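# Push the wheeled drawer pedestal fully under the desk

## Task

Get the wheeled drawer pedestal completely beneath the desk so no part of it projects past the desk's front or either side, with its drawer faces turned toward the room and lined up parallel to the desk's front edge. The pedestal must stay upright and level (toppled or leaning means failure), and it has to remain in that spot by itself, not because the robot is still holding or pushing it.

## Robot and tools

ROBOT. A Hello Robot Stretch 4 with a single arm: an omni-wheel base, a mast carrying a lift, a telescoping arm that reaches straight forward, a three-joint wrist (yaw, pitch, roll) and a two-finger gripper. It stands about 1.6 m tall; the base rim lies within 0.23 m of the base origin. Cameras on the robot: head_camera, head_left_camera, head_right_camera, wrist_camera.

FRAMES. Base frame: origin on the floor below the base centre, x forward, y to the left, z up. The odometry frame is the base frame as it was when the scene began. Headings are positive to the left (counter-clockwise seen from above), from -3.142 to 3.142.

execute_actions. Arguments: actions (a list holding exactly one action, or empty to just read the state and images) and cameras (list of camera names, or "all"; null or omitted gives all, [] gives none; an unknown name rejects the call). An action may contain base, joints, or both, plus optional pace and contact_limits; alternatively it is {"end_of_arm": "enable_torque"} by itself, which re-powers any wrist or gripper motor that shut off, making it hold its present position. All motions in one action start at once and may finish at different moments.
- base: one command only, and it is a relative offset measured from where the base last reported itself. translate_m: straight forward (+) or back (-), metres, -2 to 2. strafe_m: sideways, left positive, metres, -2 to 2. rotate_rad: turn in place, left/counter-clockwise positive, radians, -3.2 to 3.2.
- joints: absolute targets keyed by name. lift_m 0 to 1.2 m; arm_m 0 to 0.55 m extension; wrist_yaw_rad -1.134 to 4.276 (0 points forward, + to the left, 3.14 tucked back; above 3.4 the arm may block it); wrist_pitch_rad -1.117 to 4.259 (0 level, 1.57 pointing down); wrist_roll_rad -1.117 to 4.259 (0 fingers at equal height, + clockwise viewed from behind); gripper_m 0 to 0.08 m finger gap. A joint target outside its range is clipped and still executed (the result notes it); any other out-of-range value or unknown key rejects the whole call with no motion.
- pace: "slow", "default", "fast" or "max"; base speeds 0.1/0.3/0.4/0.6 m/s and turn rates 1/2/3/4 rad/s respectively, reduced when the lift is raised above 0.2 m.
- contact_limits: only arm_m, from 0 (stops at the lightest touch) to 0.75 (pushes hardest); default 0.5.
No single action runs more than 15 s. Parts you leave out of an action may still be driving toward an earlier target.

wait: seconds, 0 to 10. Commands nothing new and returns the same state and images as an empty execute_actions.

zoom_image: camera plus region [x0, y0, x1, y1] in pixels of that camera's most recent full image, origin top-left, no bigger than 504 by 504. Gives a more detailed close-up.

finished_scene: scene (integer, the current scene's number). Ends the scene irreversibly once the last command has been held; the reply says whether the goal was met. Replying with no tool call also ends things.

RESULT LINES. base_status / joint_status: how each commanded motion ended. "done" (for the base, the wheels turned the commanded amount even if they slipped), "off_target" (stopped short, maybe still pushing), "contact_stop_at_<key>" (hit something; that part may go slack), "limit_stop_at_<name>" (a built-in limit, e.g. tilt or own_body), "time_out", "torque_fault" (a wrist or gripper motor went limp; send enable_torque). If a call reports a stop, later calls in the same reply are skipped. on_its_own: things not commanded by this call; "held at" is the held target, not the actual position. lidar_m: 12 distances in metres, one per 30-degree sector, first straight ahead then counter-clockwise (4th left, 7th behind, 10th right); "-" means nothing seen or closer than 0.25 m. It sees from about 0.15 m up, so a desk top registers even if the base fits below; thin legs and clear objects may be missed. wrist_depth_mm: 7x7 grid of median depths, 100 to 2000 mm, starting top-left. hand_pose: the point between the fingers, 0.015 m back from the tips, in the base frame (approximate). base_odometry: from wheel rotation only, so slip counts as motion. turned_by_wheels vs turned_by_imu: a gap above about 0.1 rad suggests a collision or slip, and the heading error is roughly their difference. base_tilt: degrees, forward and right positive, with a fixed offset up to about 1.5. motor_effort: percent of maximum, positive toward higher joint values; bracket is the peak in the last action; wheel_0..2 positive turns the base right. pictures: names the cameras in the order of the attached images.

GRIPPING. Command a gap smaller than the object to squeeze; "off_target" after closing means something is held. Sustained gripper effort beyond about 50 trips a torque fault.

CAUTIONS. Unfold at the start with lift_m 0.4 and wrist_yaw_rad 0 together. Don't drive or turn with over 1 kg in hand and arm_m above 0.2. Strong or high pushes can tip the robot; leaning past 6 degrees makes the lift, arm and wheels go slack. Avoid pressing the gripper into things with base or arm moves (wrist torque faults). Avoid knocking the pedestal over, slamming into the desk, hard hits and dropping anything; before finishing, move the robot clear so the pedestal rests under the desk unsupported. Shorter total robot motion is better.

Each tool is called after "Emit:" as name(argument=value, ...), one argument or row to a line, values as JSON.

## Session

Emit:
execute_actions(
  actions=[],
)

Scene clock: 0.00 s.
base_odometry: x=+0.000 y=+0.000 heading=+0.000 (m, m, rad; odometry frame)
turned_by_wheels: +0.000 (rad since the last result)
turned_by_imu: +0.000 (rad since the last result)
base_tilt: forward=-0.8 right=+0.1 (deg)
lidar_m: 1.76 1.75 1.01 0.88 0.87 1.05 1.95 1.81 1.92 1.13 2.40 2.05
base_status: not commanded
joint_positions: lift_m=+0.137 arm_m=+0.001 wrist_yaw_rad=+3.055 wrist_pitch_rad=-0.008 wrist_roll_rad=+0.002 gripper_m=+0.040
joint_status: not commanded
motor_effort: lift_m=+19 arm_m=-1 wrist_yaw_rad=+1 wrist_pitch_rad=-9 wrist_roll_rad=-1 gripper_m=+0 wheel_0=+0 wheel_1=+0 wheel_2=-1 (%)
hand_pose: x=-0.0328 y=+0.1054 z=+0.3166 quat_wxyz=(+0.043, +0.004, +0.001, +0.999) (m; base frame)
wrist_depth_mm: - 145 - - - 1160 891 / - 134 - - - 1118 866 / - 129 200 - - 1138 891 / 113 145 278 - - 1138 866 / 1661 1921 - - - 1118 878 / 1229 1160 1205 1229 1229 1118 931 / 809 854 108 809 118 110 831
pictures: head_camera, head_left_camera, head_right_camera, wrist_camera
Images, in order (width x height): head_camera 420x560, head_left_camera 420x672, head_right_camera 420x672, wrist_camera 616x392.

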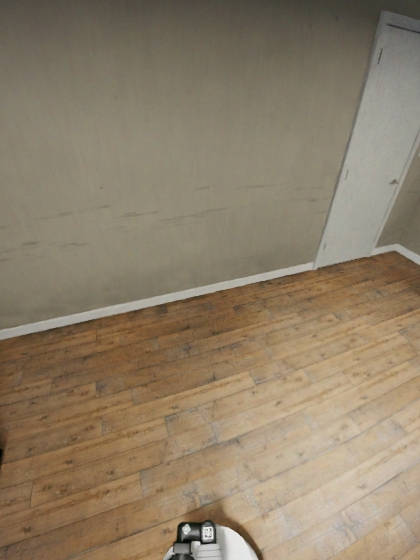

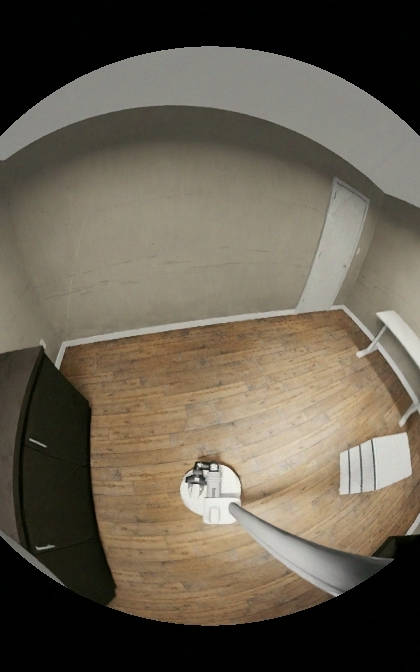

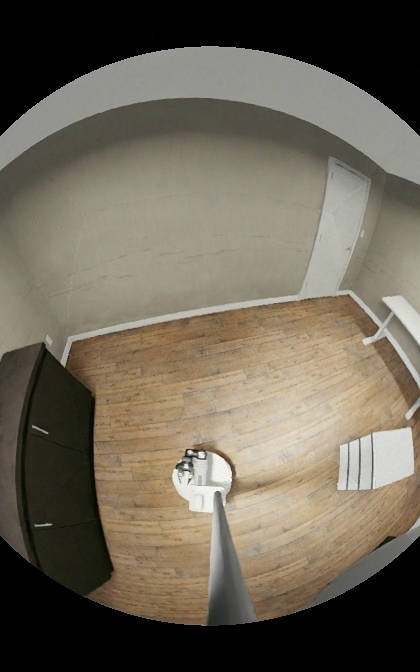

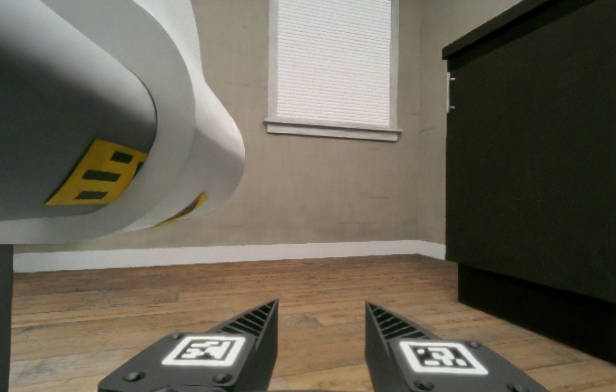

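Emit:
execute_actions(
  actions=[
    {"base":{"rotate_rad":-1.28}},
  ],
  cameras=["head_camera","head_right_camera","wrist_camera"],
)

Scene clock: 11.60 s.
base_odometry: x=+0.000 y=+0.000 heading=-1.280 (m, m, rad; odometry frame)
turned_by_wheels: -1.280 (rad since the last result)
turned_by_imu: -1.266 (rad since the last result)
base_tilt: forward=-0.8 right=+0.1 (deg)
lidar_m: 1.14 2.47 1.82 1.76 1.87 0.92 0.87 0.92 1.96 1.94 1.79 1.13
base_status: done
joint_positions: lift_m=+0.137 arm_m=+0.001 wrist_yaw_rad=+3.055 wrist_pitch_rad=-0.008 wrist_roll_rad=+0.002 gripper_m=+0.040
joint_status: not commanded
motor_effort: lift_m=+19(19) arm_m=-2(1) wrist_yaw_rad=+1(1) wrist_pitch_rad=-9(9) wrist_roll_rad=+0(1) gripper_m=+0(0) wheel_0=+0(7) wheel_1=+0(9) wheel_2=+0(3) (%)
hand_pose: x=-0.0327 y=+0.1054 z=+0.3166 quat_wxyz=(+0.043, +0.004, +0.001, +0.999) (m; base frame)
wrist_depth_mm: - 145 1025 1025 1042 1042 1661 / - 134 1042 1025 1060 1060 1708 / - 129 200 1060 1042 1060 1661 / 113 146 279 1060 1025 1025 1708 / 1025 1042 1042 1042 1060 1060 1756 / 1098 1098 1078 1098 1098 1098 1118 / 809 866 108 820 118 110 831
pictures: head_camera, head_right_camera, wrist_camera
Images, in order (width x height): head_camera 420x560, head_right_camera 420x672, wrist_camera 616x392.

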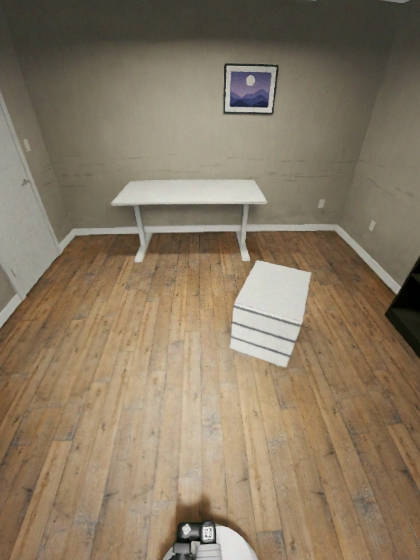

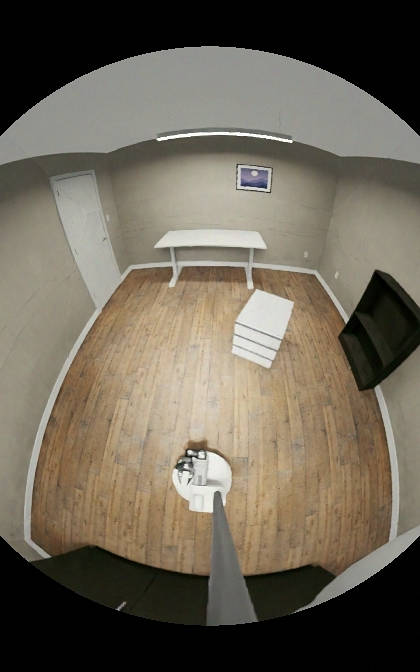

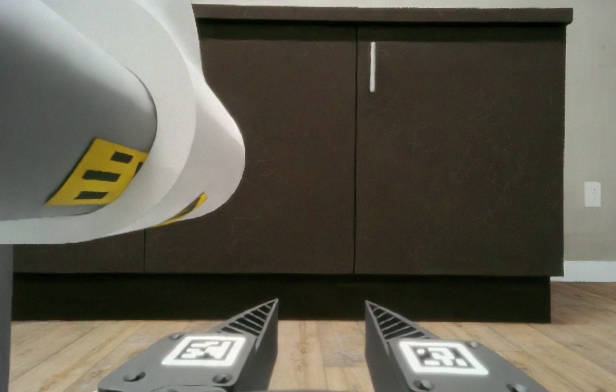

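Emit:
execute_actions(
  actions=[
    {"base":{"strafe_m":-1.0},"pace":"max"},
  ],
  cameras=["head_camera"],
)

Scene clock: 17.93 s.
base_odometry: x=-0.958 y=-0.287 heading=-1.280 (m, m, rad; odometry frame)
turned_by_wheels: +0.000 (rad since the last result)
turned_by_imu: +0.000 (rad since the last result)
base_tilt: forward=-0.8 right=+0.1 (deg)
lidar_m: 1.24 1.04 2.84 2.76 1.29 0.94 0.88 1.29 0.99 0.92 0.95 0.95
base_status: done
joint_positions: lift_m=+0.137 arm_m=+0.001 wrist_yaw_rad=+3.055 wrist_pitch_rad=-0.008 wrist_roll_rad=+0.002 gripper_m=+0.040
joint_status: not commanded
motor_effort: lift_m=+19(19) arm_m=-2(2) wrist_yaw_rad=+1(1) wrist_pitch_rad=-8(10) wrist_roll_rad=+0(1) gripper_m=+0(0) wheel_0=+0(14) wheel_1=-1(12) wheel_2=+1(4) (%)
hand_pose: x=-0.0327 y=+0.1054 z=+0.3166 quat_wxyz=(+0.043, +0.004, +0.001, +0.999) (m; base frame)
wrist_depth_mm: - 145 1756 1078 1078 1078 1060 / - 135 1661 1042 1042 1098 1078 / - 128 202 1078 1098 1098 1078 / 113 145 278 1060 1078 1060 1078 / 1397 1661 1661 1098 1078 1078 1078 / 1255 1229 1229 1118 1118 1160 1138 / 809 854 108 788 117 111 842
pictures: head_camera
Images, in order (width x height): head_camera 420x560.

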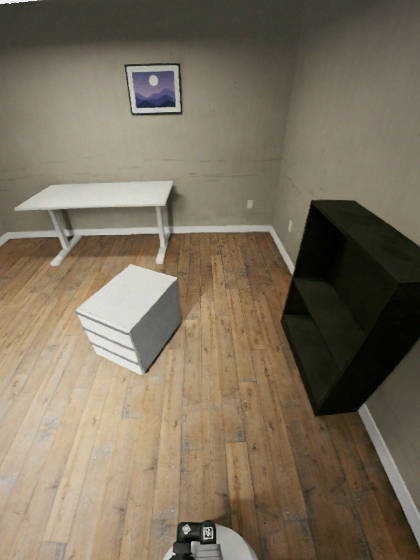

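Emit:
execute_actions(
  actions=[
    {"base":{"translate_m":1.33},"pace":"max"},
  ],
  cameras=["head_camera","head_left_camera"],
)

Emit:
execute_actions(
  actions=[
    {"base":{"strafe_m":0.25},"pace":"slow"},
  ],
  cameras=["head_camera","head_left_camera"],
)

Scene clock: 25.20 s.
base_odometry: x=-0.577 y=-1.561 heading=-1.280 (m, m, rad; odometry frame)
turned_by_wheels: +0.000 (rad since the last result)
turned_by_imu: -0.006 (rad since the last result)
base_tilt: forward=-0.8 right=+0.1 (deg)
lidar_m: 1.19 0.30 0.25 0.25 0.27 2.34 2.25 1.39 0.72 0.66 1.03 1.42
base_status: done
joint_positions: lift_m=+0.137 arm_m=+0.001 wrist_yaw_rad=+3.055 wrist_pitch_rad=-0.008 wrist_roll_rad=+0.002 gripper_m=+0.040
joint_status: not commanded
motor_effort: lift_m=+19(19) arm_m=-2(2) wrist_yaw_rad=+0(1) wrist_pitch_rad=-8(8) wrist_roll_rad=+0(1) gripper_m=+0(0) wheel_0=-1(4) wheel_1=-2(8) wheel_2=-1(20) (%)
hand_pose: x=-0.0327 y=+0.1054 z=+0.3166 quat_wxyz=(+0.043, +0.004, +0.001, +0.999) (m; base frame)
wrist_depth_mm: - 145 - - - - - / - 135 - - - - 362 / - 129 200 - - - 359 / 113 145 279 - - - 357 / 1397 - - - - - 357 / 1229 1182 1182 1229 1205 1229 357 / 809 854 108 820 118 110 357
pictures: head_camera, head_left_camera
Images, in order (width x height): head_camera 420x560, head_left_camera 420x672.

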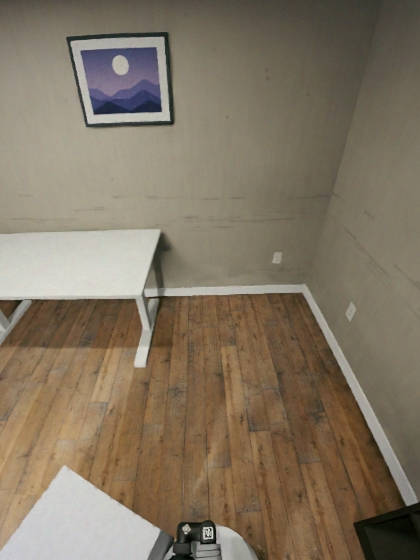

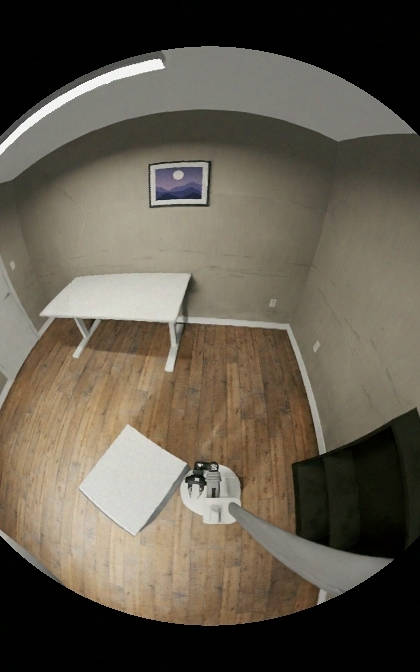

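Scene clock: 28.83 s.
base_odometry: x=-0.337 y=-1.490 heading=-1.281 (m, m, rad; odometry frame)
turned_by_wheels: +0.000 (rad since the last result)
turned_by_imu: -0.002 (rad since the last result)
base_tilt: forward=-0.7 right=+0.1 (deg)
lidar_m: 1.04 0.25 0.25 0.25 0.25 0.37 2.23 1.75 0.96 0.91 1.28 1.80
base_status: done
joint_positions: lift_m=+0.137 arm_m=+0.001 wrist_yaw_rad=+3.055 wrist_pitch_rad=-0.008 wrist_roll_rad=+0.002 gripper_m=+0.040
joint_status: not commanded
motor_effort: lift_m=+19(19) arm_m=-2(2) wrist_yaw_rad=+0(1) wrist_pitch_rad=-9(8) wrist_roll_rad=-1(1) gripper_m=+0(0) wheel_0=-9(13) wheel_1=+6(7) wheel_2=-1(1) (%)
hand_pose: x=-0.0327 y=+0.1054 z=+0.3166 quat_wxyz=(+0.043, +0.004, +0.001, +0.999) (m; base frame)
wrist_depth_mm: - 145 - - - - 181 / - 135 - - - 268 180 / - 129 200 - - 267 179 / 113 145 279 - - 266 178 / 1708 - - - - 266 178 / 1229 1182 1182 1205 1205 266 178 / 798 866 108 798 118 110 173
pictures: head_camera, head_left_camera
Images, in order (width x height): head_camera 420x560, head_left_camera 420x672.

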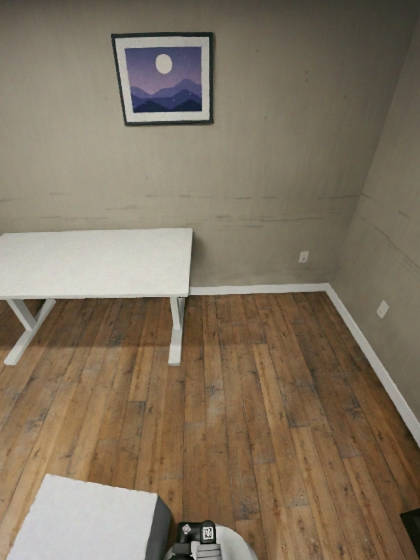

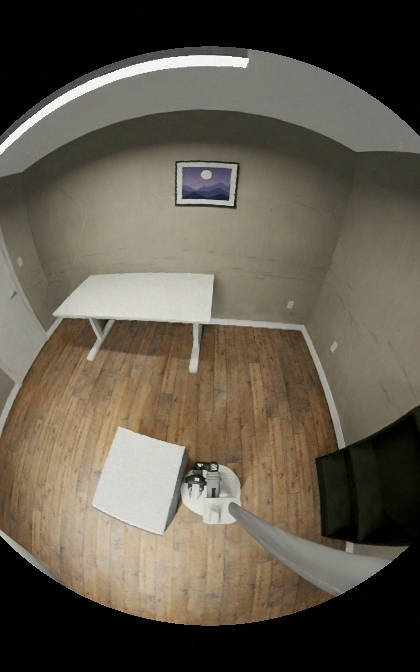

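Emit:
execute_actions(
  actions=[
    {"base":{"strafe_m":0.2}},
  ],
  cameras=["head_camera","head_left_camera"],
)

Scene clock: 37.33 s.
base_odometry: x=-0.146 y=-1.432 heading=-1.281 (m, m, rad; odometry frame)
turned_by_wheels: +0.000 (rad since the last result)
turned_by_imu: -0.002 (rad since the last result)
base_tilt: forward=-0.8 right=+0.1 (deg)
lidar_m: 1.04 0.27 0.25 0.25 0.25 0.26 2.23 2.03 1.16 1.09 1.50 1.92
base_status: done
joint_positions: lift_m=+0.137 arm_m=+0.001 wrist_yaw_rad=+3.055 wrist_pitch_rad=-0.008 wrist_roll_rad=+0.002 gripper_m=+0.040
joint_status: not commanded
motor_effort: lift_m=+19(19) arm_m=-2(1) wrist_yaw_rad=+1(1) wrist_pitch_rad=-7(9) wrist_roll_rad=+0(1) gripper_m=+0(0) wheel_0=-5(24) wheel_1=+2(12) wheel_2=+0(5) (%)
hand_pose: x=-0.0327 y=+0.1054 z=+0.3166 quat_wxyz=(+0.043, +0.004, +0.001, +0.999) (m; base frame)
wrist_depth_mm: - 145 - - - 227 165 / - 134 - - - 226 167 / - 129 202 - - 224 167 / 113 145 281 - - 224 166 / 1661 - - - 1808 224 166 / 1205 1205 1205 1229 343 224 166 / 809 878 108 809 117 110 158
pictures: head_camera, head_left_camera
Images, in order (width x height): head_camera 420x560, head_left_camera 420x672.

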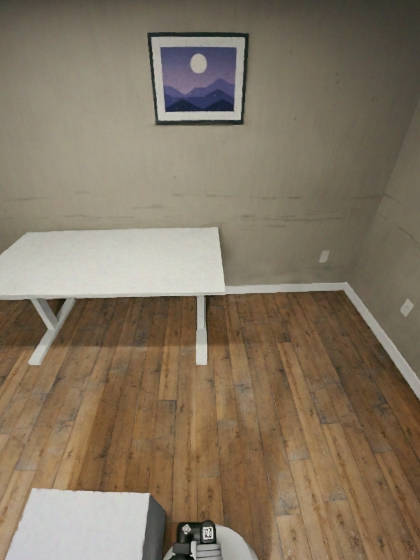

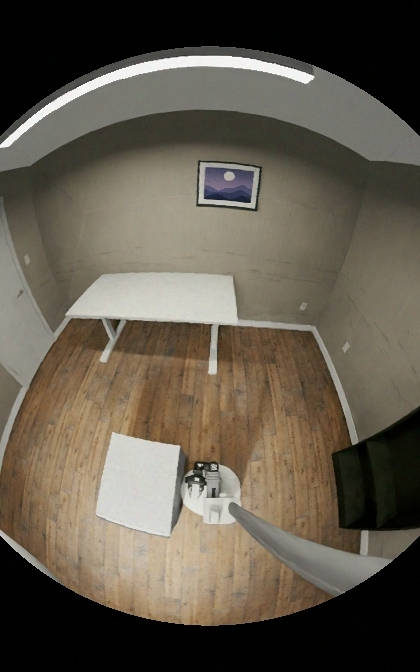

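Emit:
execute_actions(
  actions=[
    {"base":{"strafe_m":0.1}},
  ],
  cameras=["head_camera"],
)

Emit:
execute_actions(
  actions=[
    {"base":{"strafe_m":-0.06},"pace":"max"},
  ],
  cameras=[],
)

Emit:
execute_actions(
  actions=[
    {"base":{"translate_m":-0.6},"pace":"max"},
  ],
  cameras=[],
)

Emit:
execute_actions(
  actions=[
    {"base":{"rotate_rad":0.035}},
  ],
  cameras=["head_camera","head_left_camera"],
)

Scene clock: 43.50 s.
base_odometry: x=-0.050 y=-1.404 heading=-1.281 (m, m, rad; odometry frame)
turned_by_wheels: +0.000 (rad since the last result)
turned_by_imu: +0.000 (rad since the last result)
base_tilt: forward=-0.7 right=+0.1 (deg)
lidar_m: 1.03 0.29 0.25 0.25 0.25 0.28 2.24 2.15 1.28 1.19 1.57 1.95
base_status: done
joint_positions: lift_m=+0.137 arm_m=+0.001 wrist_yaw_rad=+3.055 wrist_pitch_rad=-0.008 wrist_roll_rad=+0.002 gripper_m=+0.040
joint_status: not commanded
motor_effort: lift_m=+19(19) arm_m=-2(1) wrist_yaw_rad=+1(1) wrist_pitch_rad=-8(6) wrist_roll_rad=+0(0) gripper_m=+0(0) wheel_0=-3(16) wheel_1=+3(18) wheel_2=+0(0) (%)
hand_pose: x=-0.0327 y=+0.1054 z=+0.3166 quat_wxyz=(+0.043, +0.004, +0.001, +0.999) (m; base frame)
wrist_depth_mm: - 145 - - - 216 161 / - 134 - - - 214 164 / - 128 200 - 382 213 163 / 113 145 277 - 379 213 163 / 1661 - - - 379 213 162 / 1229 1205 1205 1182 307 212 163 / 809 866 108 820 118 110 162
pictures: head_camera
Images, in order (width x height): head_camera 420x560.

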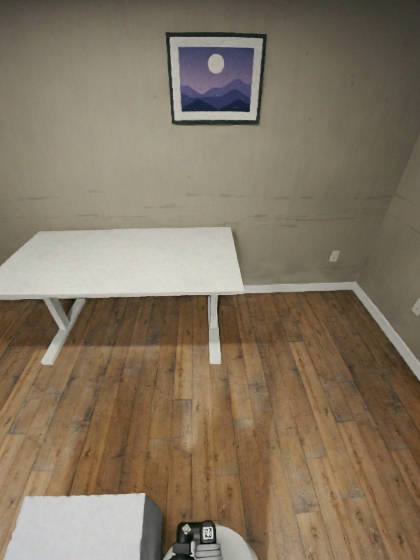

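Scene clock: 44.50 s.
base_odometry: x=-0.108 y=-1.421 heading=-1.281 (m, m, rad; odometry frame)
turned_by_wheels: +0.000 (rad since the last result)
turned_by_imu: +0.000 (rad since the last result)
base_tilt: forward=-0.8 right=+0.1 (deg)
lidar_m: 1.05 0.38 0.27 0.25 0.25 2.33 2.23 2.08 1.22 1.14 1.54 1.92
base_status: done
joint_positions: lift_m=+0.137 arm_m=+0.001 wrist_yaw_rad=+3.055 wrist_pitch_rad=-0.008 wrist_roll_rad=+0.002 gripper_m=+0.040
joint_status: not commanded
motor_effort: lift_m=+19(19) arm_m=-2(2) wrist_yaw_rad=+0(2) wrist_pitch_rad=-7(8) wrist_roll_rad=-1(0) gripper_m=+0(1) wheel_0=+1(8) wheel_1=+1(9) wheel_2=+1(1) (%)
hand_pose: x=-0.0327 y=+0.1054 z=+0.3166 quat_wxyz=(+0.043, +0.004, +0.001, +0.999) (m; base frame)
wrist_depth_mm: - 145 - - - - 237 / - 135 - - - 324 236 / - 129 200 - - 324 236 / 113 145 278 - - 320 236 / 1708 - - - - 322 235 / 1182 1182 1205 1229 1229 320 235 / 820 854 108 798 117 111 235
pictures: none
No camera images: the call's "cameras" was empty. Leave "cameras" out to get every camera's image.

Scene clock: 47.03 s.
base_odometry: x=-0.279 y=-0.846 heading=-1.280 (m, m, rad; odometry frame)
turned_by_wheels: +0.000 (rad since the last result)
turned_by_imu: +0.002 (rad since the last result)
base_tilt: forward=-0.8 right=+0.1 (deg)
lidar_m: 1.64 0.39 0.45 2.25 2.38 1.67 1.63 2.03 1.48 1.15 1.21 2.10
base_status: done
joint_positions: lift_m=+0.137 arm_m=+0.001 wrist_yaw_rad=+3.055 wrist_pitch_rad=-0.008 wrist_roll_rad=+0.002 gripper_m=+0.040
joint_status: not commanded
motor_effort: lift_m=+19(19) arm_m=-1(1) wrist_yaw_rad=+1(2) wrist_pitch_rad=-11(9) wrist_roll_rad=-1(1) gripper_m=+0(0) wheel_0=+1(7) wheel_1=+1(6) wheel_2=+0(15) (%)
hand_pose: x=-0.0327 y=+0.1054 z=+0.3166 quat_wxyz=(+0.043, +0.004, +0.001, +0.999) (m; base frame)
wrist_depth_mm: - 145 - - - - - / - 134 1808 - - - - / - 129 201 1808 1756 1808 - / 113 145 279 1756 1808 1808 - / 1661 - 1708 1756 1756 1921 - / 1182 1182 1229 1229 1205 1229 1281 / 788 866 108 798 118 110 831
pictures: none
No camera images: the call's "cameras" was empty. Leave "cameras" out to get every camera's image.

Scene clock: 47.57 s.
base_odometry: x=-0.279 y=-0.846 heading=-1.245 (m, m, rad; odometry frame)
turned_by_wheels: +0.035 (rad since the last result)
turned_by_imu: +0.035 (rad since the last result)
base_tilt: forward=-0.8 right=+0.1 (deg)
lidar_m: 1.61 0.41 0.43 2.25 2.39 1.67 1.62 1.97 1.51 1.12 1.20 2.22
base_status: done
joint_positions: lift_m=+0.137 arm_m=+0.001 wrist_yaw_rad=+3.055 wrist_pitch_rad=-0.008 wrist_roll_rad=+0.002 gripper_m=+0.040
joint_status: not commanded
motor_effort: lift_m=+19(19) arm_m=-1(2) wrist_yaw_rad=+1(1) wrist_pitch_rad=-8(8) wrist_roll_rad=-1(1) gripper_m=+0(0) wheel_0=+0(2) wheel_1=+0(7) wheel_2=+0(8) (%)
hand_pose: x=-0.0327 y=+0.1054 z=+0.3166 quat_wxyz=(+0.043, +0.004, +0.001, +0.999) (m; base frame)
wrist_depth_mm: - 145 - - - - - / - 134 1756 - - - - / - 128 200 1756 1756 1863 - / 113 145 279 1808 1708 1756 - / 1708 - 1808 1708 1756 1808 1863 / 1205 1182 1205 1205 1205 1255 1229 / 809 866 108 809 118 111 820
pictures: head_camera, head_left_camera
Images, in order (width x height): head_camera 420x560, head_left_camera 420x672.

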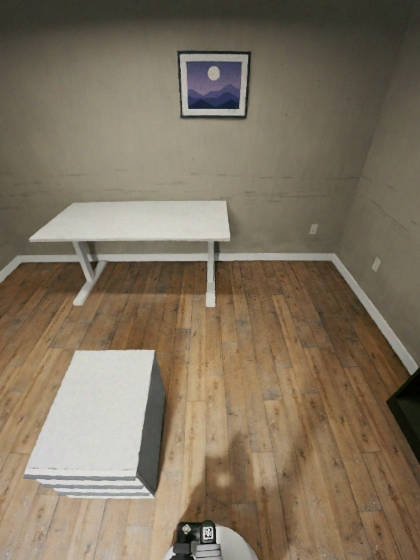

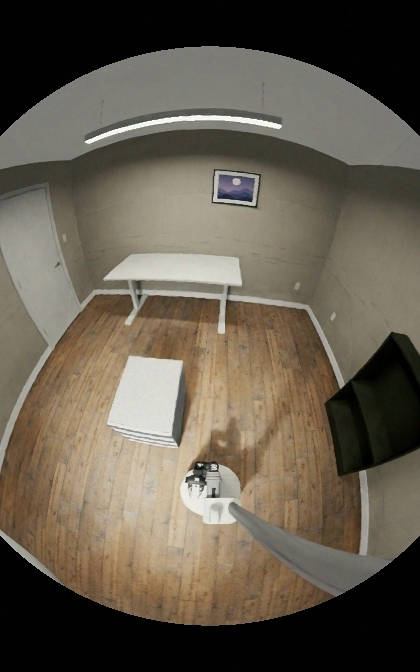

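Emit:
execute_actions(
  actions=[
    {"base":{"strafe_m":0.44},"pace":"max"},
  ],
  cameras=["head_camera"],
)

Emit:
execute_actions(
  actions=[
    {"base":{"translate_m":0.14},"pace":"slow"},
  ],
  cameras=[],
)

Emit:
execute_actions(
  actions=[
    {"base":{"translate_m":0.3}},
  ],
  cameras=["head_camera"],
)

Scene clock: 58.40 s.
base_odometry: x=+0.138 y=-0.705 heading=-1.245 (m, m, rad; odometry frame)
turned_by_wheels: +0.000 (rad since the last result)
turned_by_imu: +0.000 (rad since the last result)
base_tilt: forward=-0.8 right=+0.1 (deg)
lidar_m: 0.29 0.31 1.88 1.80 1.93 1.62 1.60 1.70 1.96 1.59 1.69 0.31
base_status: done
joint_positions: lift_m=+0.137 arm_m=+0.001 wrist_yaw_rad=+3.055 wrist_pitch_rad=-0.008 wrist_roll_rad=+0.002 gripper_m=+0.040
joint_status: not commanded
motor_effort: lift_m=+19(19) arm_m=-2(2) wrist_yaw_rad=+2(1) wrist_pitch_rad=-9(9) wrist_roll_rad=-1(1) gripper_m=+0(0) wheel_0=+1(13) wheel_1=+0(18) wheel_2=+0(2) (%)
hand_pose: x=-0.0327 y=+0.1054 z=+0.3166 quat_wxyz=(+0.043, +0.004, +0.001, +0.999) (m; base frame)
wrist_depth_mm: - 145 - - - - - / - 134 1921 - - - - / - 128 201 1756 1808 - - / 113 145 278 1756 1708 - - / 1618 1708 1756 1756 1808 1808 - / 1205 1205 1205 1182 1205 1255 1255 / 809 854 108 820 118 110 831
pictures: head_camera
Images, in order (width x height): head_camera 420x560.

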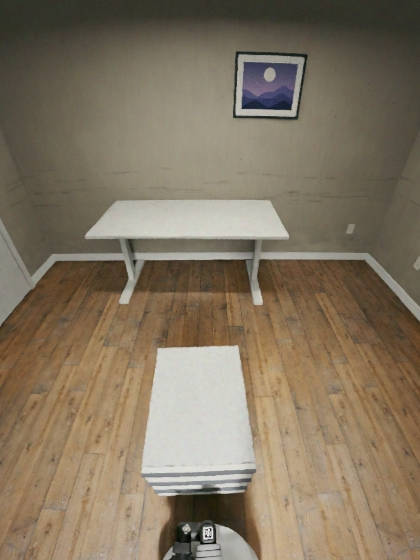

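Scene clock: 61.07 s.
base_odometry: x=+0.182 y=-0.838 heading=-1.246 (m, m, rad; odometry frame)
turned_by_wheels: +0.000 (rad since the last result)
turned_by_imu: -0.001 (rad since the last result)
base_tilt: forward=-0.8 right=+0.1 (deg)
lidar_m: 0.25 0.25 0.27 1.81 1.91 1.79 1.74 1.88 1.97 1.60 1.70 0.25
base_status: done
joint_positions: lift_m=+0.137 arm_m=+0.001 wrist_yaw_rad=+3.055 wrist_pitch_rad=-0.008 wrist_roll_rad=+0.002 gripper_m=+0.040
joint_status: not commanded
motor_effort: lift_m=+19(19) arm_m=-2(2) wrist_yaw_rad=+1(1) wrist_pitch_rad=-9(8) wrist_roll_rad=-1(0) gripper_m=+0(0) wheel_0=+1(5) wheel_1=+5(5) wheel_2=-10(11) (%)
hand_pose: x=-0.0327 y=+0.1054 z=+0.3166 quat_wxyz=(+0.043, +0.004, +0.001, +0.999) (m; base frame)
wrist_depth_mm: - 145 - - - - - / - 135 1863 - - - - / - 129 200 1863 1863 - - / 113 145 279 1808 1921 - - / 1756 1983 1921 1983 1921 - - / 1182 1205 1182 1182 1255 1229 1281 / 809 854 108 809 117 110 831
pictures: none
No camera images: the call's "cameras" was empty. Leave "cameras" out to get every camera's image.

Scene clock: 63.53 s.
base_odometry: x=+0.278 y=-1.122 heading=-1.245 (m, m, rad; odometry frame)
turned_by_wheels: +0.001 (rad since the last result)
turned_by_imu: +0.000 (rad since the last result)
base_tilt: forward=-0.7 right=+0.1 (deg)
lidar_m: 0.25 0.25 0.27 1.79 1.91 2.10 2.02 2.19 1.68 1.58 2.04 0.25
base_status: done
joint_positions: lift_m=+0.137 arm_m=+0.000 wrist_yaw_rad=+3.063 wrist_pitch_rad=-0.008 wrist_roll_rad=+0.002 gripper_m=+0.040
joint_status: not commanded
on_its_own: wrist_yaw_rad is at rest, and its effort (-21) is outside its rest range (-13 to +13)
motor_effort: lift_m=+19(19) arm_m=+0(2) wrist_yaw_rad=-21(23) wrist_pitch_rad=-9(10) wrist_roll_rad=-1(1) gripper_m=+0(0) wheel_0=+7(13) wheel_1=+4(11) wheel_2=-3(19) (%)
hand_pose: x=-0.0338 y=+0.1039 z=+0.3165 quat_wxyz=(+0.039, +0.004, +0.001, +0.999) (m; base frame)
wrist_depth_mm: - 145 - - - - - / - 132 - - - - - / - 127 191 - - - - / 113 145 264 - - - - / 1808 - - - - - - / 1229 1205 1229 1182 1229 1255 1255 / 809 866 108 820 118 110 831
pictures: head_camera
Images, in order (width x height): head_camera 420x560.

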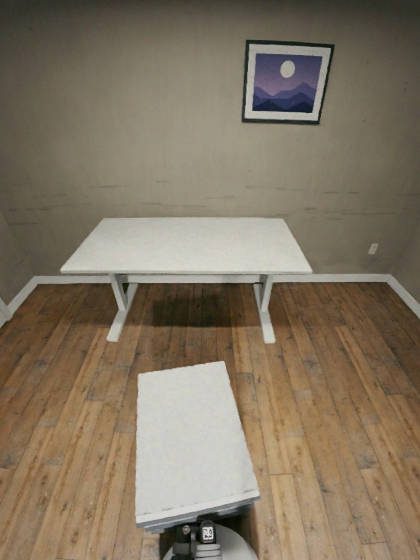

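Emit:
execute_actions(
  actions=[
    {"base":{"translate_m":-0.03}},
  ],
  cameras=[],
)

Emit:
execute_actions(
  actions=[
    {"base":{"strafe_m":0.14}},
  ],
  cameras=[],
)

Emit:
execute_actions(
  actions=[
    {"base":{"translate_m":0.15}},
  ],
  cameras=["head_camera"],
)

Scene clock: 70.97 s.
base_odometry: x=+0.269 y=-1.093 heading=-1.245 (m, m, rad; odometry frame)
turned_by_wheels: +0.000 (rad since the last result)
turned_by_imu: -0.001 (rad since the last result)
base_tilt: forward=-0.7 right=+0.1 (deg)
lidar_m: 0.25 0.25 1.86 1.80 1.95 2.04 2.02 2.14 1.67 1.59 2.02 0.25
base_status: done
joint_positions: lift_m=+0.137 arm_m=+0.000 wrist_yaw_rad=+3.056 wrist_pitch_rad=-0.008 wrist_roll_rad=+0.002 gripper_m=+0.040
joint_status: not commanded
motor_effort: lift_m=+19(19) arm_m=-1(0) wrist_yaw_rad=+0(21) wrist_pitch_rad=-10(11) wrist_roll_rad=-1(1) gripper_m=+0(0) wheel_0=+1(7) wheel_1=-1(4) wheel_2=+0(4) (%)
hand_pose: x=-0.0331 y=+0.1053 z=+0.3165 quat_wxyz=(+0.043, +0.004, +0.001, +0.999) (m; base frame)
wrist_depth_mm: - 145 - - - - - / - 137 - - - - - / - 128 200 - - - - / 113 145 278 - - - - / 1756 - - - - - - / 1205 1205 1205 1229 1229 1229 1255 / 788 878 108 809 118 110 831
pictures: none
No camera images: the call's "cameras" was empty. Leave "cameras" out to get every camera's image.

Scene clock: 72.63 s.
base_odometry: x=+0.401 y=-1.049 heading=-1.245 (m, m, rad; odometry frame)
turned_by_wheels: +0.000 (rad since the last result)
turned_by_imu: +0.000 (rad since the last result)
base_tilt: forward=-0.7 right=+0.1 (deg)
lidar_m: 0.25 0.25 1.72 1.65 1.78 2.05 1.99 2.16 1.80 1.74 0.36 0.25
base_status: done
joint_positions: lift_m=+0.137 arm_m=+0.000 wrist_yaw_rad=+3.056 wrist_pitch_rad=-0.008 wrist_roll_rad=+0.002 gripper_m=+0.040
joint_status: not commanded
motor_effort: lift_m=+19(19) arm_m=-1(0) wrist_yaw_rad=+0(0) wrist_pitch_rad=-8(10) wrist_roll_rad=-1(1) gripper_m=+0(0) wheel_0=+0(8) wheel_1=-1(9) wheel_2=+0(1) (%)
hand_pose: x=-0.0331 y=+0.1054 z=+0.3165 quat_wxyz=(+0.043, +0.004, +0.001, +0.999) (m; base frame)
wrist_depth_mm: - 145 - - - - - / - 136 - - - - - / - 129 200 - - - - / 113 145 277 - - - - / 1708 - - - - - - / 1182 1205 1205 1229 1205 1229 1308 / 809 866 108 809 118 110 842
pictures: none
No camera images: the call's "cameras" was empty. Leave "cameras" out to get every camera's image.

Scene clock: 74.47 s.
base_odometry: x=+0.449 y=-1.190 heading=-1.245 (m, m, rad; odometry frame)
turned_by_wheels: +0.000 (rad since the last result)
turned_by_imu: +0.002 (rad since the last result)
base_tilt: forward=-0.7 right=+0.1 (deg)
lidar_m: 0.25 0.25 1.70 1.66 1.72 2.21 2.15 2.30 1.83 1.75 0.30 0.25
base_status: done
joint_positions: lift_m=+0.136 arm_m=+0.000 wrist_yaw_rad=+3.056 wrist_pitch_rad=-0.008 wrist_roll_rad=+0.002 gripper_m=+0.040
joint_status: not commanded
motor_effort: lift_m=+22(22) arm_m=+0(0) wrist_yaw_rad=+0(36) wrist_pitch_rad=-8(12) wrist_roll_rad=-1(0) gripper_m=+0(0) wheel_0=+5(21) wheel_1=+2(16) wheel_2=-5(23) (%)
hand_pose: x=-0.0331 y=+0.1053 z=+0.3164 quat_wxyz=(+0.043, +0.004, +0.001, +0.999) (m; base frame)
wrist_depth_mm: - 145 - - - - - / - 137 - - - - - / - 128 200 - - - - / 113 145 278 - - - - / 1708 - - - - - - / 1182 1160 1182 1205 1255 1255 1229 / 809 842 108 820 118 110 831
pictures: head_camera
Images, in order (width x height): head_camera 420x560.

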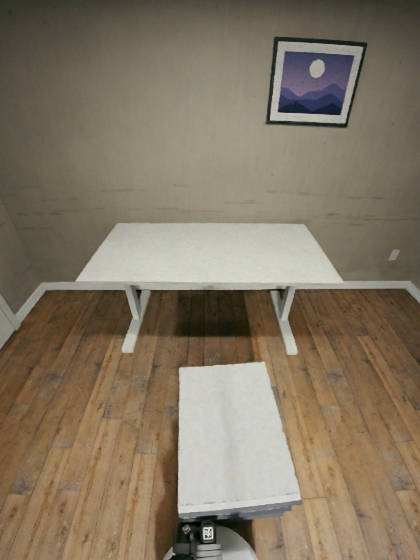

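Emit:
execute_actions(
  actions=[
    {"base":{"translate_m":0.1}},
  ],
  cameras=["head_camera"],
)

Scene clock: 78.43 s.
base_odometry: x=+0.481 y=-1.285 heading=-1.245 (m, m, rad; odometry frame)
turned_by_wheels: +0.000 (rad since the last result)
turned_by_imu: +0.000 (rad since the last result)
base_tilt: forward=-0.8 right=+0.1 (deg)
lidar_m: 0.25 0.26 1.70 1.62 1.77 2.34 2.26 2.41 1.82 1.76 0.27 0.25
base_status: done
joint_positions: lift_m=+0.136 arm_m=+0.000 wrist_yaw_rad=+3.056 wrist_pitch_rad=-0.008 wrist_roll_rad=+0.002 gripper_m=+0.040
joint_status: not commanded
motor_effort: lift_m=+22(22) arm_m=+0(0) wrist_yaw_rad=+0(1) wrist_pitch_rad=-8(8) wrist_roll_rad=-2(0) gripper_m=+0(0) wheel_0=+3(11) wheel_1=+2(13) wheel_2=-5(24) (%)
hand_pose: x=-0.0331 y=+0.1054 z=+0.3164 quat_wxyz=(+0.043, +0.004, +0.001, +0.999) (m; base frame)
wrist_depth_mm: - 145 - - - - - / - 138 - - - - - / - 129 200 - - - - / 113 145 277 - - - - / 1708 - - - - - - / 1205 1182 1229 1229 1229 1229 1255 / 798 866 107 788 118 110 842
pictures: head_camera
Images, in order (width x height): head_camera 420x560.

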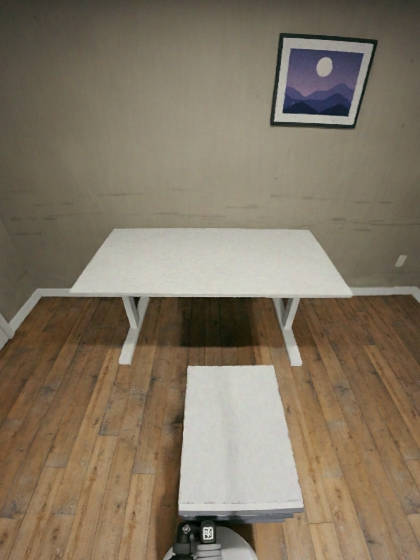

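Emit:
execute_actions(
  actions=[
    {"base":{"strafe_m":-0.12}},
  ],
  cameras=[],
)

Emit:
execute_actions(
  actions=[
    {"base":{"translate_m":0.2}},
  ],
  cameras=["head_camera"],
)

Scene clock: 83.07 s.
base_odometry: x=+0.368 y=-1.323 heading=-1.245 (m, m, rad; odometry frame)
turned_by_wheels: +0.000 (rad since the last result)
turned_by_imu: +0.001 (rad since the last result)
base_tilt: forward=-0.8 right=+0.1 (deg)
lidar_m: 0.25 0.25 1.80 1.75 1.86 2.34 2.25 2.45 1.69 1.64 2.08 0.25
base_status: done
joint_positions: lift_m=+0.136 arm_m=+0.000 wrist_yaw_rad=+3.056 wrist_pitch_rad=-0.008 wrist_roll_rad=+0.002 gripper_m=+0.040
joint_status: not commanded
motor_effort: lift_m=+22(22) arm_m=-1(0) wrist_yaw_rad=+0(0) wrist_pitch_rad=-8(8) wrist_roll_rad=-1(0) gripper_m=+0(1) wheel_0=+7(17) wheel_1=+3(1) wheel_2=-5(8) (%)
hand_pose: x=-0.0331 y=+0.1054 z=+0.3164 quat_wxyz=(+0.043, +0.004, +0.001, +0.999) (m; base frame)
wrist_depth_mm: - 145 - - - - - / - 138 - - - - - / - 128 200 - - - - / 113 145 278 - - - - / 1756 - - - - - - / 1182 1205 1182 1205 1229 1255 1255 / 820 866 108 809 118 110 854
pictures: none
No camera images: the call's "cameras" was empty. Leave "cameras" out to get every camera's image.

Scene clock: 85.13 s.
base_odometry: x=+0.431 y=-1.512 heading=-1.245 (m, m, rad; odometry frame)
turned_by_wheels: +0.000 (rad since the last result)
turned_by_imu: -0.002 (rad since the last result)
base_tilt: forward=-0.7 right=+0.1 (deg)
lidar_m: 0.25 0.25 1.79 1.75 1.88 2.51 2.44 2.64 1.73 1.63 0.25 0.25
base_status: done
joint_positions: lift_m=+0.136 arm_m=+0.000 wrist_yaw_rad=+3.056 wrist_pitch_rad=-0.008 wrist_roll_rad=+0.002 gripper_m=+0.040
joint_status: not commanded
motor_effort: lift_m=+22(22) arm_m=+0(0) wrist_yaw_rad=+0(0) wrist_pitch_rad=-8(9) wrist_roll_rad=-1(0) gripper_m=+0(0) wheel_0=+1(8) wheel_1=+4(9) wheel_2=-7(19) (%)
hand_pose: x=-0.0331 y=+0.1054 z=+0.3164 quat_wxyz=(+0.043, +0.004, +0.001, +0.999) (m; base frame)
wrist_depth_mm: - 145 - - - - - / - 138 - - - - - / - 129 201 - - - - / 113 144 278 - - - - / 1708 - - - - - - / 1229 1160 1255 1229 1229 1255 1255 / 798 866 107 809 118 110 820
pictures: head_camera
Images, in order (width x height): head_camera 420x560.

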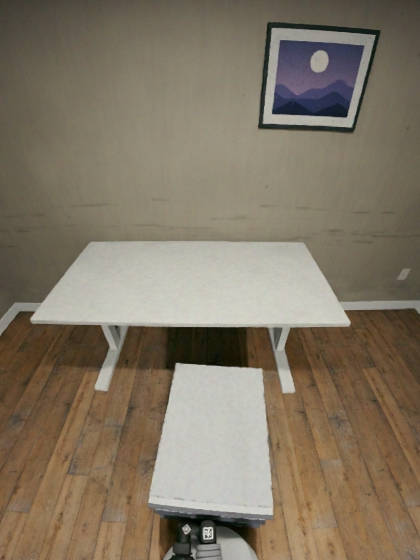

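Emit:
execute_actions(
  actions=[
    {"base":{"strafe_m":-0.12}},
  ],
  cameras=[],
)

Emit:
execute_actions(
  actions=[
    {"base":{"translate_m":0.2}},
  ],
  cameras=["head_camera"],
)

Scene clock: 89.10 s.
base_odometry: x=+0.318 y=-1.551 heading=-1.245 (m, m, rad; odometry frame)
turned_by_wheels: +0.000 (rad since the last result)
turned_by_imu: +0.000 (rad since the last result)
base_tilt: forward=-0.7 right=+0.1 (deg)
lidar_m: 0.25 0.25 0.31 1.86 1.99 2.52 2.46 2.51 1.58 1.53 1.94 0.25
base_status: done
joint_positions: lift_m=+0.136 arm_m=+0.000 wrist_yaw_rad=+3.056 wrist_pitch_rad=-0.008 wrist_roll_rad=+0.002 gripper_m=+0.040
joint_status: not commanded
motor_effort: lift_m=+22(22) arm_m=+0(0) wrist_yaw_rad=+0(0) wrist_pitch_rad=-7(7) wrist_roll_rad=-1(1) gripper_m=+0(0) wheel_0=+5(17) wheel_1=+4(8) wheel_2=-6(12) (%)
hand_pose: x=-0.0331 y=+0.1054 z=+0.3164 quat_wxyz=(+0.043, +0.004, +0.001, +0.999) (m; base frame)
wrist_depth_mm: - 145 - - - - - / - 138 - - - - - / - 129 200 - - - - / 113 145 278 - - - - / 1756 - - - - - - / 1182 1205 1205 1229 1205 1229 1281 / 788 854 108 820 118 110 842
pictures: none
No camera images: the call's "cameras" was empty. Leave "cameras" out to get every camera's image.

Scene clock: 91.17 s.
base_odometry: x=+0.382 y=-1.740 heading=-1.245 (m, m, rad; odometry frame)
turned_by_wheels: +0.000 (rad since the last result)
turned_by_imu: -0.002 (rad since the last result)
base_tilt: forward=-0.7 right=+0.1 (deg)
lidar_m: 0.25 0.25 0.29 1.84 1.96 2.72 2.64 2.53 1.60 1.56 1.91 0.25
base_status: done
joint_positions: lift_m=+0.136 arm_m=+0.000 wrist_yaw_rad=+3.056 wrist_pitch_rad=-0.008 wrist_roll_rad=+0.002 gripper_m=+0.040
joint_status: not commanded
motor_effort: lift_m=+22(22) arm_m=+0(1) wrist_yaw_rad=+0(1) wrist_pitch_rad=-7(8) wrist_roll_rad=-1(1) gripper_m=+0(0) wheel_0=+0(11) wheel_1=+2(11) wheel_2=-5(21) (%)
hand_pose: x=-0.0331 y=+0.1054 z=+0.3164 quat_wxyz=(+0.043, +0.004, +0.001, +0.999) (m; base frame)
wrist_depth_mm: - 145 - - - - - / - 138 - - - - - / - 129 200 - - - - / 113 145 278 - - - - / 1708 - - - - - - / 1205 1182 1182 1205 1229 1229 1281 / 798 854 108 798 118 110 820
pictures: head_camera
Images, in order (width x height): head_camera 420x560.

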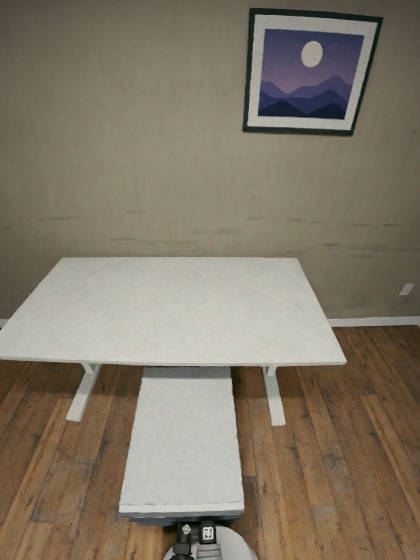

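Emit:
execute_actions(
  actions=[
    {"base":{"strafe_m":0.11}},
  ],
  cameras=[],
)

Emit:
execute_actions(
  actions=[
    {"base":{"translate_m":0.2}},
  ],
  cameras=["head_camera"],
)

Emit:
zoom_image(
  camera="head_camera",
  region=[60, 380, 360, 560],
)

Scene clock: 95.57 s.
base_odometry: x=+0.486 y=-1.705 heading=-1.245 (m, m, rad; odometry frame)
turned_by_wheels: +0.000 (rad since the last result)
turned_by_imu: +0.000 (rad since the last result)
base_tilt: forward=-0.8 right=+0.1 (deg)
lidar_m: 0.25 0.25 1.00 1.74 1.85 2.65 2.67 2.66 1.69 1.64 0.28 0.25
base_status: done
joint_positions: lift_m=+0.136 arm_m=+0.000 wrist_yaw_rad=+3.056 wrist_pitch_rad=-0.008 wrist_roll_rad=+0.002 gripper_m=+0.040
joint_status: not commanded
motor_effort: lift_m=+22(22) arm_m=+0(0) wrist_yaw_rad=+1(1) wrist_pitch_rad=-7(7) wrist_roll_rad=-1(1) gripper_m=+0(0) wheel_0=+2(9) wheel_1=+0(9) wheel_2=+0(7) (%)
hand_pose: x=-0.0331 y=+0.1054 z=+0.3164 quat_wxyz=(+0.043, +0.004, +0.001, +0.999) (m; base frame)
wrist_depth_mm: - 145 - - - - - / - 138 - - - - - / - 129 200 - - - - / 113 145 278 - - - - / 1708 - - - - - - / 1205 1229 1205 1229 1205 1255 1255 / 809 854 108 809 118 110 842
pictures: none
No camera images: the call's "cameras" was empty. Leave "cameras" out to get every camera's image.

Scene clock: 97.63 s.
base_odometry: x=+0.550 y=-1.894 heading=-1.245 (m, m, rad; odometry frame)
turned_by_wheels: +0.000 (rad since the last result)
turned_by_imu: -0.001 (rad since the last result)
base_tilt: forward=-0.7 right=+0.1 (deg)
lidar_m: 0.25 0.25 0.70 1.73 1.84 2.63 2.86 2.71 1.74 1.96 0.29 0.25
base_status: done
joint_positions: lift_m=+0.136 arm_m=+0.000 wrist_yaw_rad=+3.055 wrist_pitch_rad=-0.008 wrist_roll_rad=+0.002 gripper_m=+0.040
joint_status: not commanded
motor_effort: lift_m=+22(22) arm_m=+0(0) wrist_yaw_rad=+1(1) wrist_pitch_rad=-7(8) wrist_roll_rad=-1(1) gripper_m=+0(0) wheel_0=+4(7) wheel_1=+3(9) wheel_2=-4(17) (%)
hand_pose: x=-0.0331 y=+0.1054 z=+0.3164 quat_wxyz=(+0.043, +0.004, +0.001, +0.999) (m; base frame)
wrist_depth_mm: - 145 - - - - - / - 134 - - - - - / - 129 201 - - - - / 113 145 279 - - - - / 1708 - - - - - - / 1205 1205 1182 1182 1205 1255 1229 / 809 866 108 798 118 110 842
pictures: head_camera
Images, in order (width x height): head_camera 420x560.

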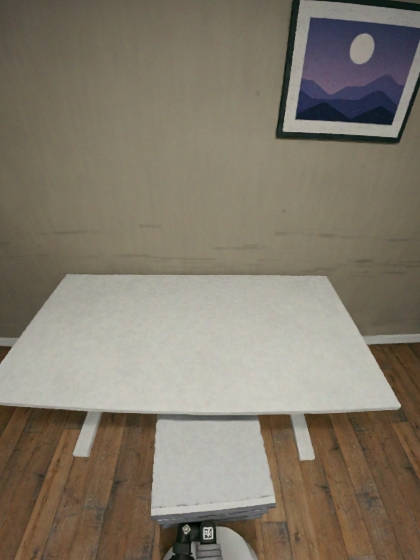

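Region (60, 380, 360, 560) of head_camera's 420x560 image, scaled by 1.680, with more detail than that image has; it fills the top 302 rows of this view, and the rest is white.

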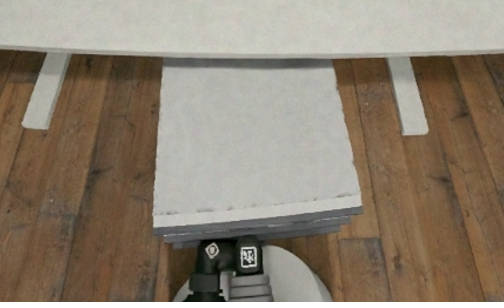

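Emit:
execute_actions(
  actions=[
    {"base":{"strafe_m":0.09}},
  ],
  cameras=[],
)

Emit:
execute_actions(
  actions=[
    {"base":{"translate_m":0.11}},
  ],
  cameras=["head_camera"],
)

Emit:
zoom_image(
  camera="head_camera",
  region=[60, 380, 360, 560],
)

Scene clock: 102.97 s.
base_odometry: x=+0.635 y=-1.865 heading=-1.245 (m, m, rad; odometry frame)
turned_by_wheels: +0.000 (rad since the last result)
turned_by_imu: +0.000 (rad since the last result)
base_tilt: forward=-0.7 right=+0.1 (deg)
lidar_m: 0.25 0.25 0.70 1.64 1.76 2.49 2.86 2.79 1.82 2.06 0.30 0.25
base_status: done
joint_positions: lift_m=+0.136 arm_m=+0.000 wrist_yaw_rad=+3.055 wrist_pitch_rad=-0.008 wrist_roll_rad=+0.002 gripper_m=+0.040
joint_status: not commanded
motor_effort: lift_m=+22(22) arm_m=+0(0) wrist_yaw_rad=+0(1) wrist_pitch_rad=-8(8) wrist_roll_rad=-1(0) gripper_m=+0(0) wheel_0=+1(4) wheel_1=+2(9) wheel_2=-5(8) (%)
hand_pose: x=-0.0331 y=+0.1054 z=+0.3164 quat_wxyz=(+0.043, +0.004, +0.001, +0.999) (m; base frame)
wrist_depth_mm: - 145 - - - - - / - 134 - - - - - / - 129 200 - - - - / 113 145 279 - - - - / 1661 - - - - - - / 1205 1229 1229 1205 1229 1229 1255 / 809 854 108 798 117 110 820
pictures: none
No camera images: the call's "cameras" was empty. Leave "cameras" out to get every camera's image.

Scene clock: 104.57 s.
base_odometry: x=+0.670 y=-1.969 heading=-1.245 (m, m, rad; odometry frame)
turned_by_wheels: +0.000 (rad since the last result)
turned_by_imu: +0.000 (rad since the last result)
base_tilt: forward=-0.8 right=+0.1 (deg)
lidar_m: 0.25 0.26 0.54 1.61 1.76 2.47 2.97 2.82 1.85 2.04 0.28 0.25
base_status: done
joint_positions: lift_m=+0.136 arm_m=+0.000 wrist_yaw_rad=+3.055 wrist_pitch_rad=-0.008 wrist_roll_rad=+0.002 gripper_m=+0.040
joint_status: not commanded
motor_effort: lift_m=+22(22) arm_m=+0(0) wrist_yaw_rad=+2(1) wrist_pitch_rad=-7(8) wrist_roll_rad=-1(1) gripper_m=+0(0) wheel_0=+5(15) wheel_1=+2(10) wheel_2=-6(12) (%)
hand_pose: x=-0.0331 y=+0.1054 z=+0.3164 quat_wxyz=(+0.043, +0.004, +0.001, +0.999) (m; base frame)
wrist_depth_mm: - 145 - - - - - / - 134 - - - - - / - 129 200 - - - - / 113 145 279 - - - - / 1661 - - - - - - / 1229 1205 1229 1205 1205 1255 1255 / 809 866 108 798 117 110 842
pictures: head_camera
Images, in order (width x height): head_camera 420x560.

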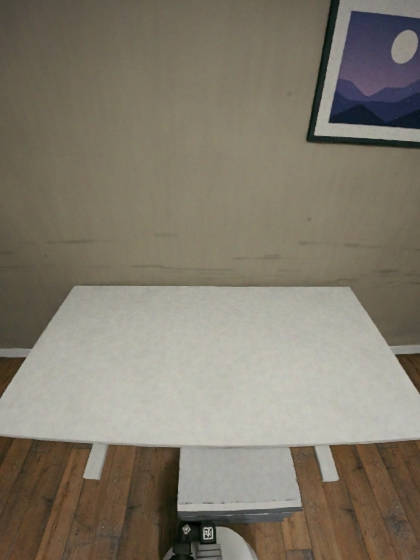

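Region (60, 380, 360, 560) of head_camera's 420x560 image, scaled by 1.680, with more detail than that image has; it fills the top 302 rows of this view, and the rest is white.

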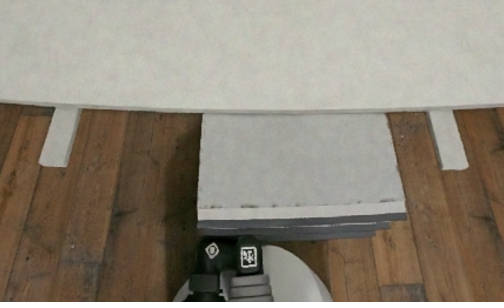

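Emit:
execute_actions(
  actions=[
    {"base":{"strafe_m":-0.15}},
  ],
  cameras=[],
)

Emit:
execute_actions(
  actions=[
    {"base":{"translate_m":0.09}},
  ],
  cameras=["head_camera"],
)

Emit:
zoom_image(
  camera="head_camera",
  region=[60, 380, 360, 560],
)

Scene clock: 109.83 s.
base_odometry: x=+0.528 y=-2.017 heading=-1.244 (m, m, rad; odometry frame)
turned_by_wheels: +0.000 (rad since the last result)
turned_by_imu: +0.000 (rad since the last result)
base_tilt: forward=-0.8 right=+0.1 (deg)
lidar_m: 0.25 0.25 0.30 1.76 1.93 2.75 2.99 2.60 1.73 1.92 0.45 0.25
base_status: done
joint_positions: lift_m=+0.136 arm_m=+0.000 wrist_yaw_rad=+3.055 wrist_pitch_rad=-0.008 wrist_roll_rad=+0.002 gripper_m=+0.040
joint_status: not commanded
motor_effort: lift_m=+22(22) arm_m=+0(0) wrist_yaw_rad=+0(1) wrist_pitch_rad=-7(6) wrist_roll_rad=-1(1) gripper_m=+0(0) wheel_0=+7(15) wheel_1=+4(6) wheel_2=-7(0) (%)
hand_pose: x=-0.0331 y=+0.1054 z=+0.3164 quat_wxyz=(+0.043, +0.004, +0.001, +0.999) (m; base frame)
wrist_depth_mm: - 145 - - - - - / - 134 - - - - - / - 128 200 - - - - / 113 145 278 - - - - / 1708 - - - - - - / 1182 1229 1205 1182 1205 1229 1281 / 809 866 108 809 118 110 831
pictures: none
No camera images: the call's "cameras" was empty. Leave "cameras" out to get every camera's image.

Scene clock: 111.30 s.
base_odometry: x=+0.557 y=-2.102 heading=-1.245 (m, m, rad; odometry frame)
turned_by_wheels: +0.000 (rad since the last result)
turned_by_imu: -0.001 (rad since the last result)
base_tilt: forward=-0.7 right=+0.1 (deg)
lidar_m: 0.25 0.25 0.33 1.77 1.91 2.72 3.09 2.66 1.75 1.92 0.32 0.25
base_status: done
joint_positions: lift_m=+0.136 arm_m=+0.000 wrist_yaw_rad=+3.055 wrist_pitch_rad=-0.008 wrist_roll_rad=+0.002 gripper_m=+0.040
joint_status: not commanded
motor_effort: lift_m=+22(22) arm_m=+0(0) wrist_yaw_rad=+2(1) wrist_pitch_rad=-9(6) wrist_roll_rad=-2(0) gripper_m=+0(0) wheel_0=-1(9) wheel_1=+2(12) wheel_2=-7(17) (%)
hand_pose: x=-0.0331 y=+0.1054 z=+0.3164 quat_wxyz=(+0.043, +0.004, +0.001, +0.999) (m; base frame)
wrist_depth_mm: - 145 - - - - - / - 134 - - - - - / - 129 200 - - - - / 112 145 277 - - - - / 1661 - - - - - - / 1205 1182 1205 1255 1205 1308 1308 / 798 866 108 809 118 110 831
pictures: head_camera
Images, in order (width x height): head_camera 420x560.

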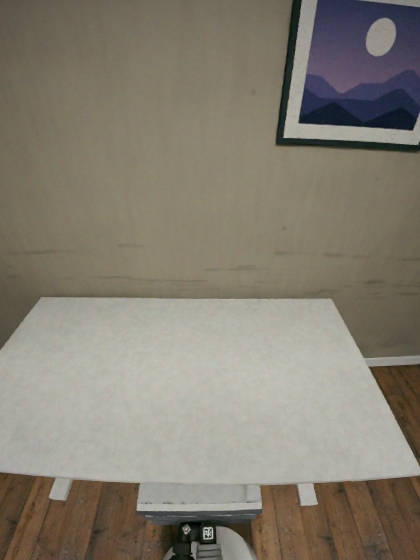

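Region (60, 380, 360, 560) of head_camera's 420x560 image, scaled by 1.680, with more detail than that image has; it fills the top 302 rows of this view, and the rest is white.

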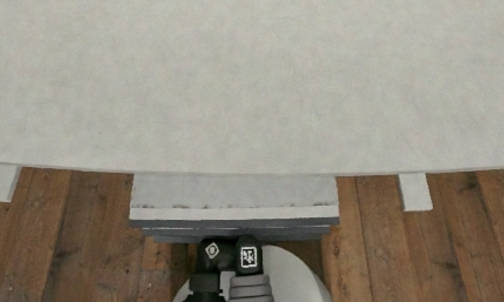

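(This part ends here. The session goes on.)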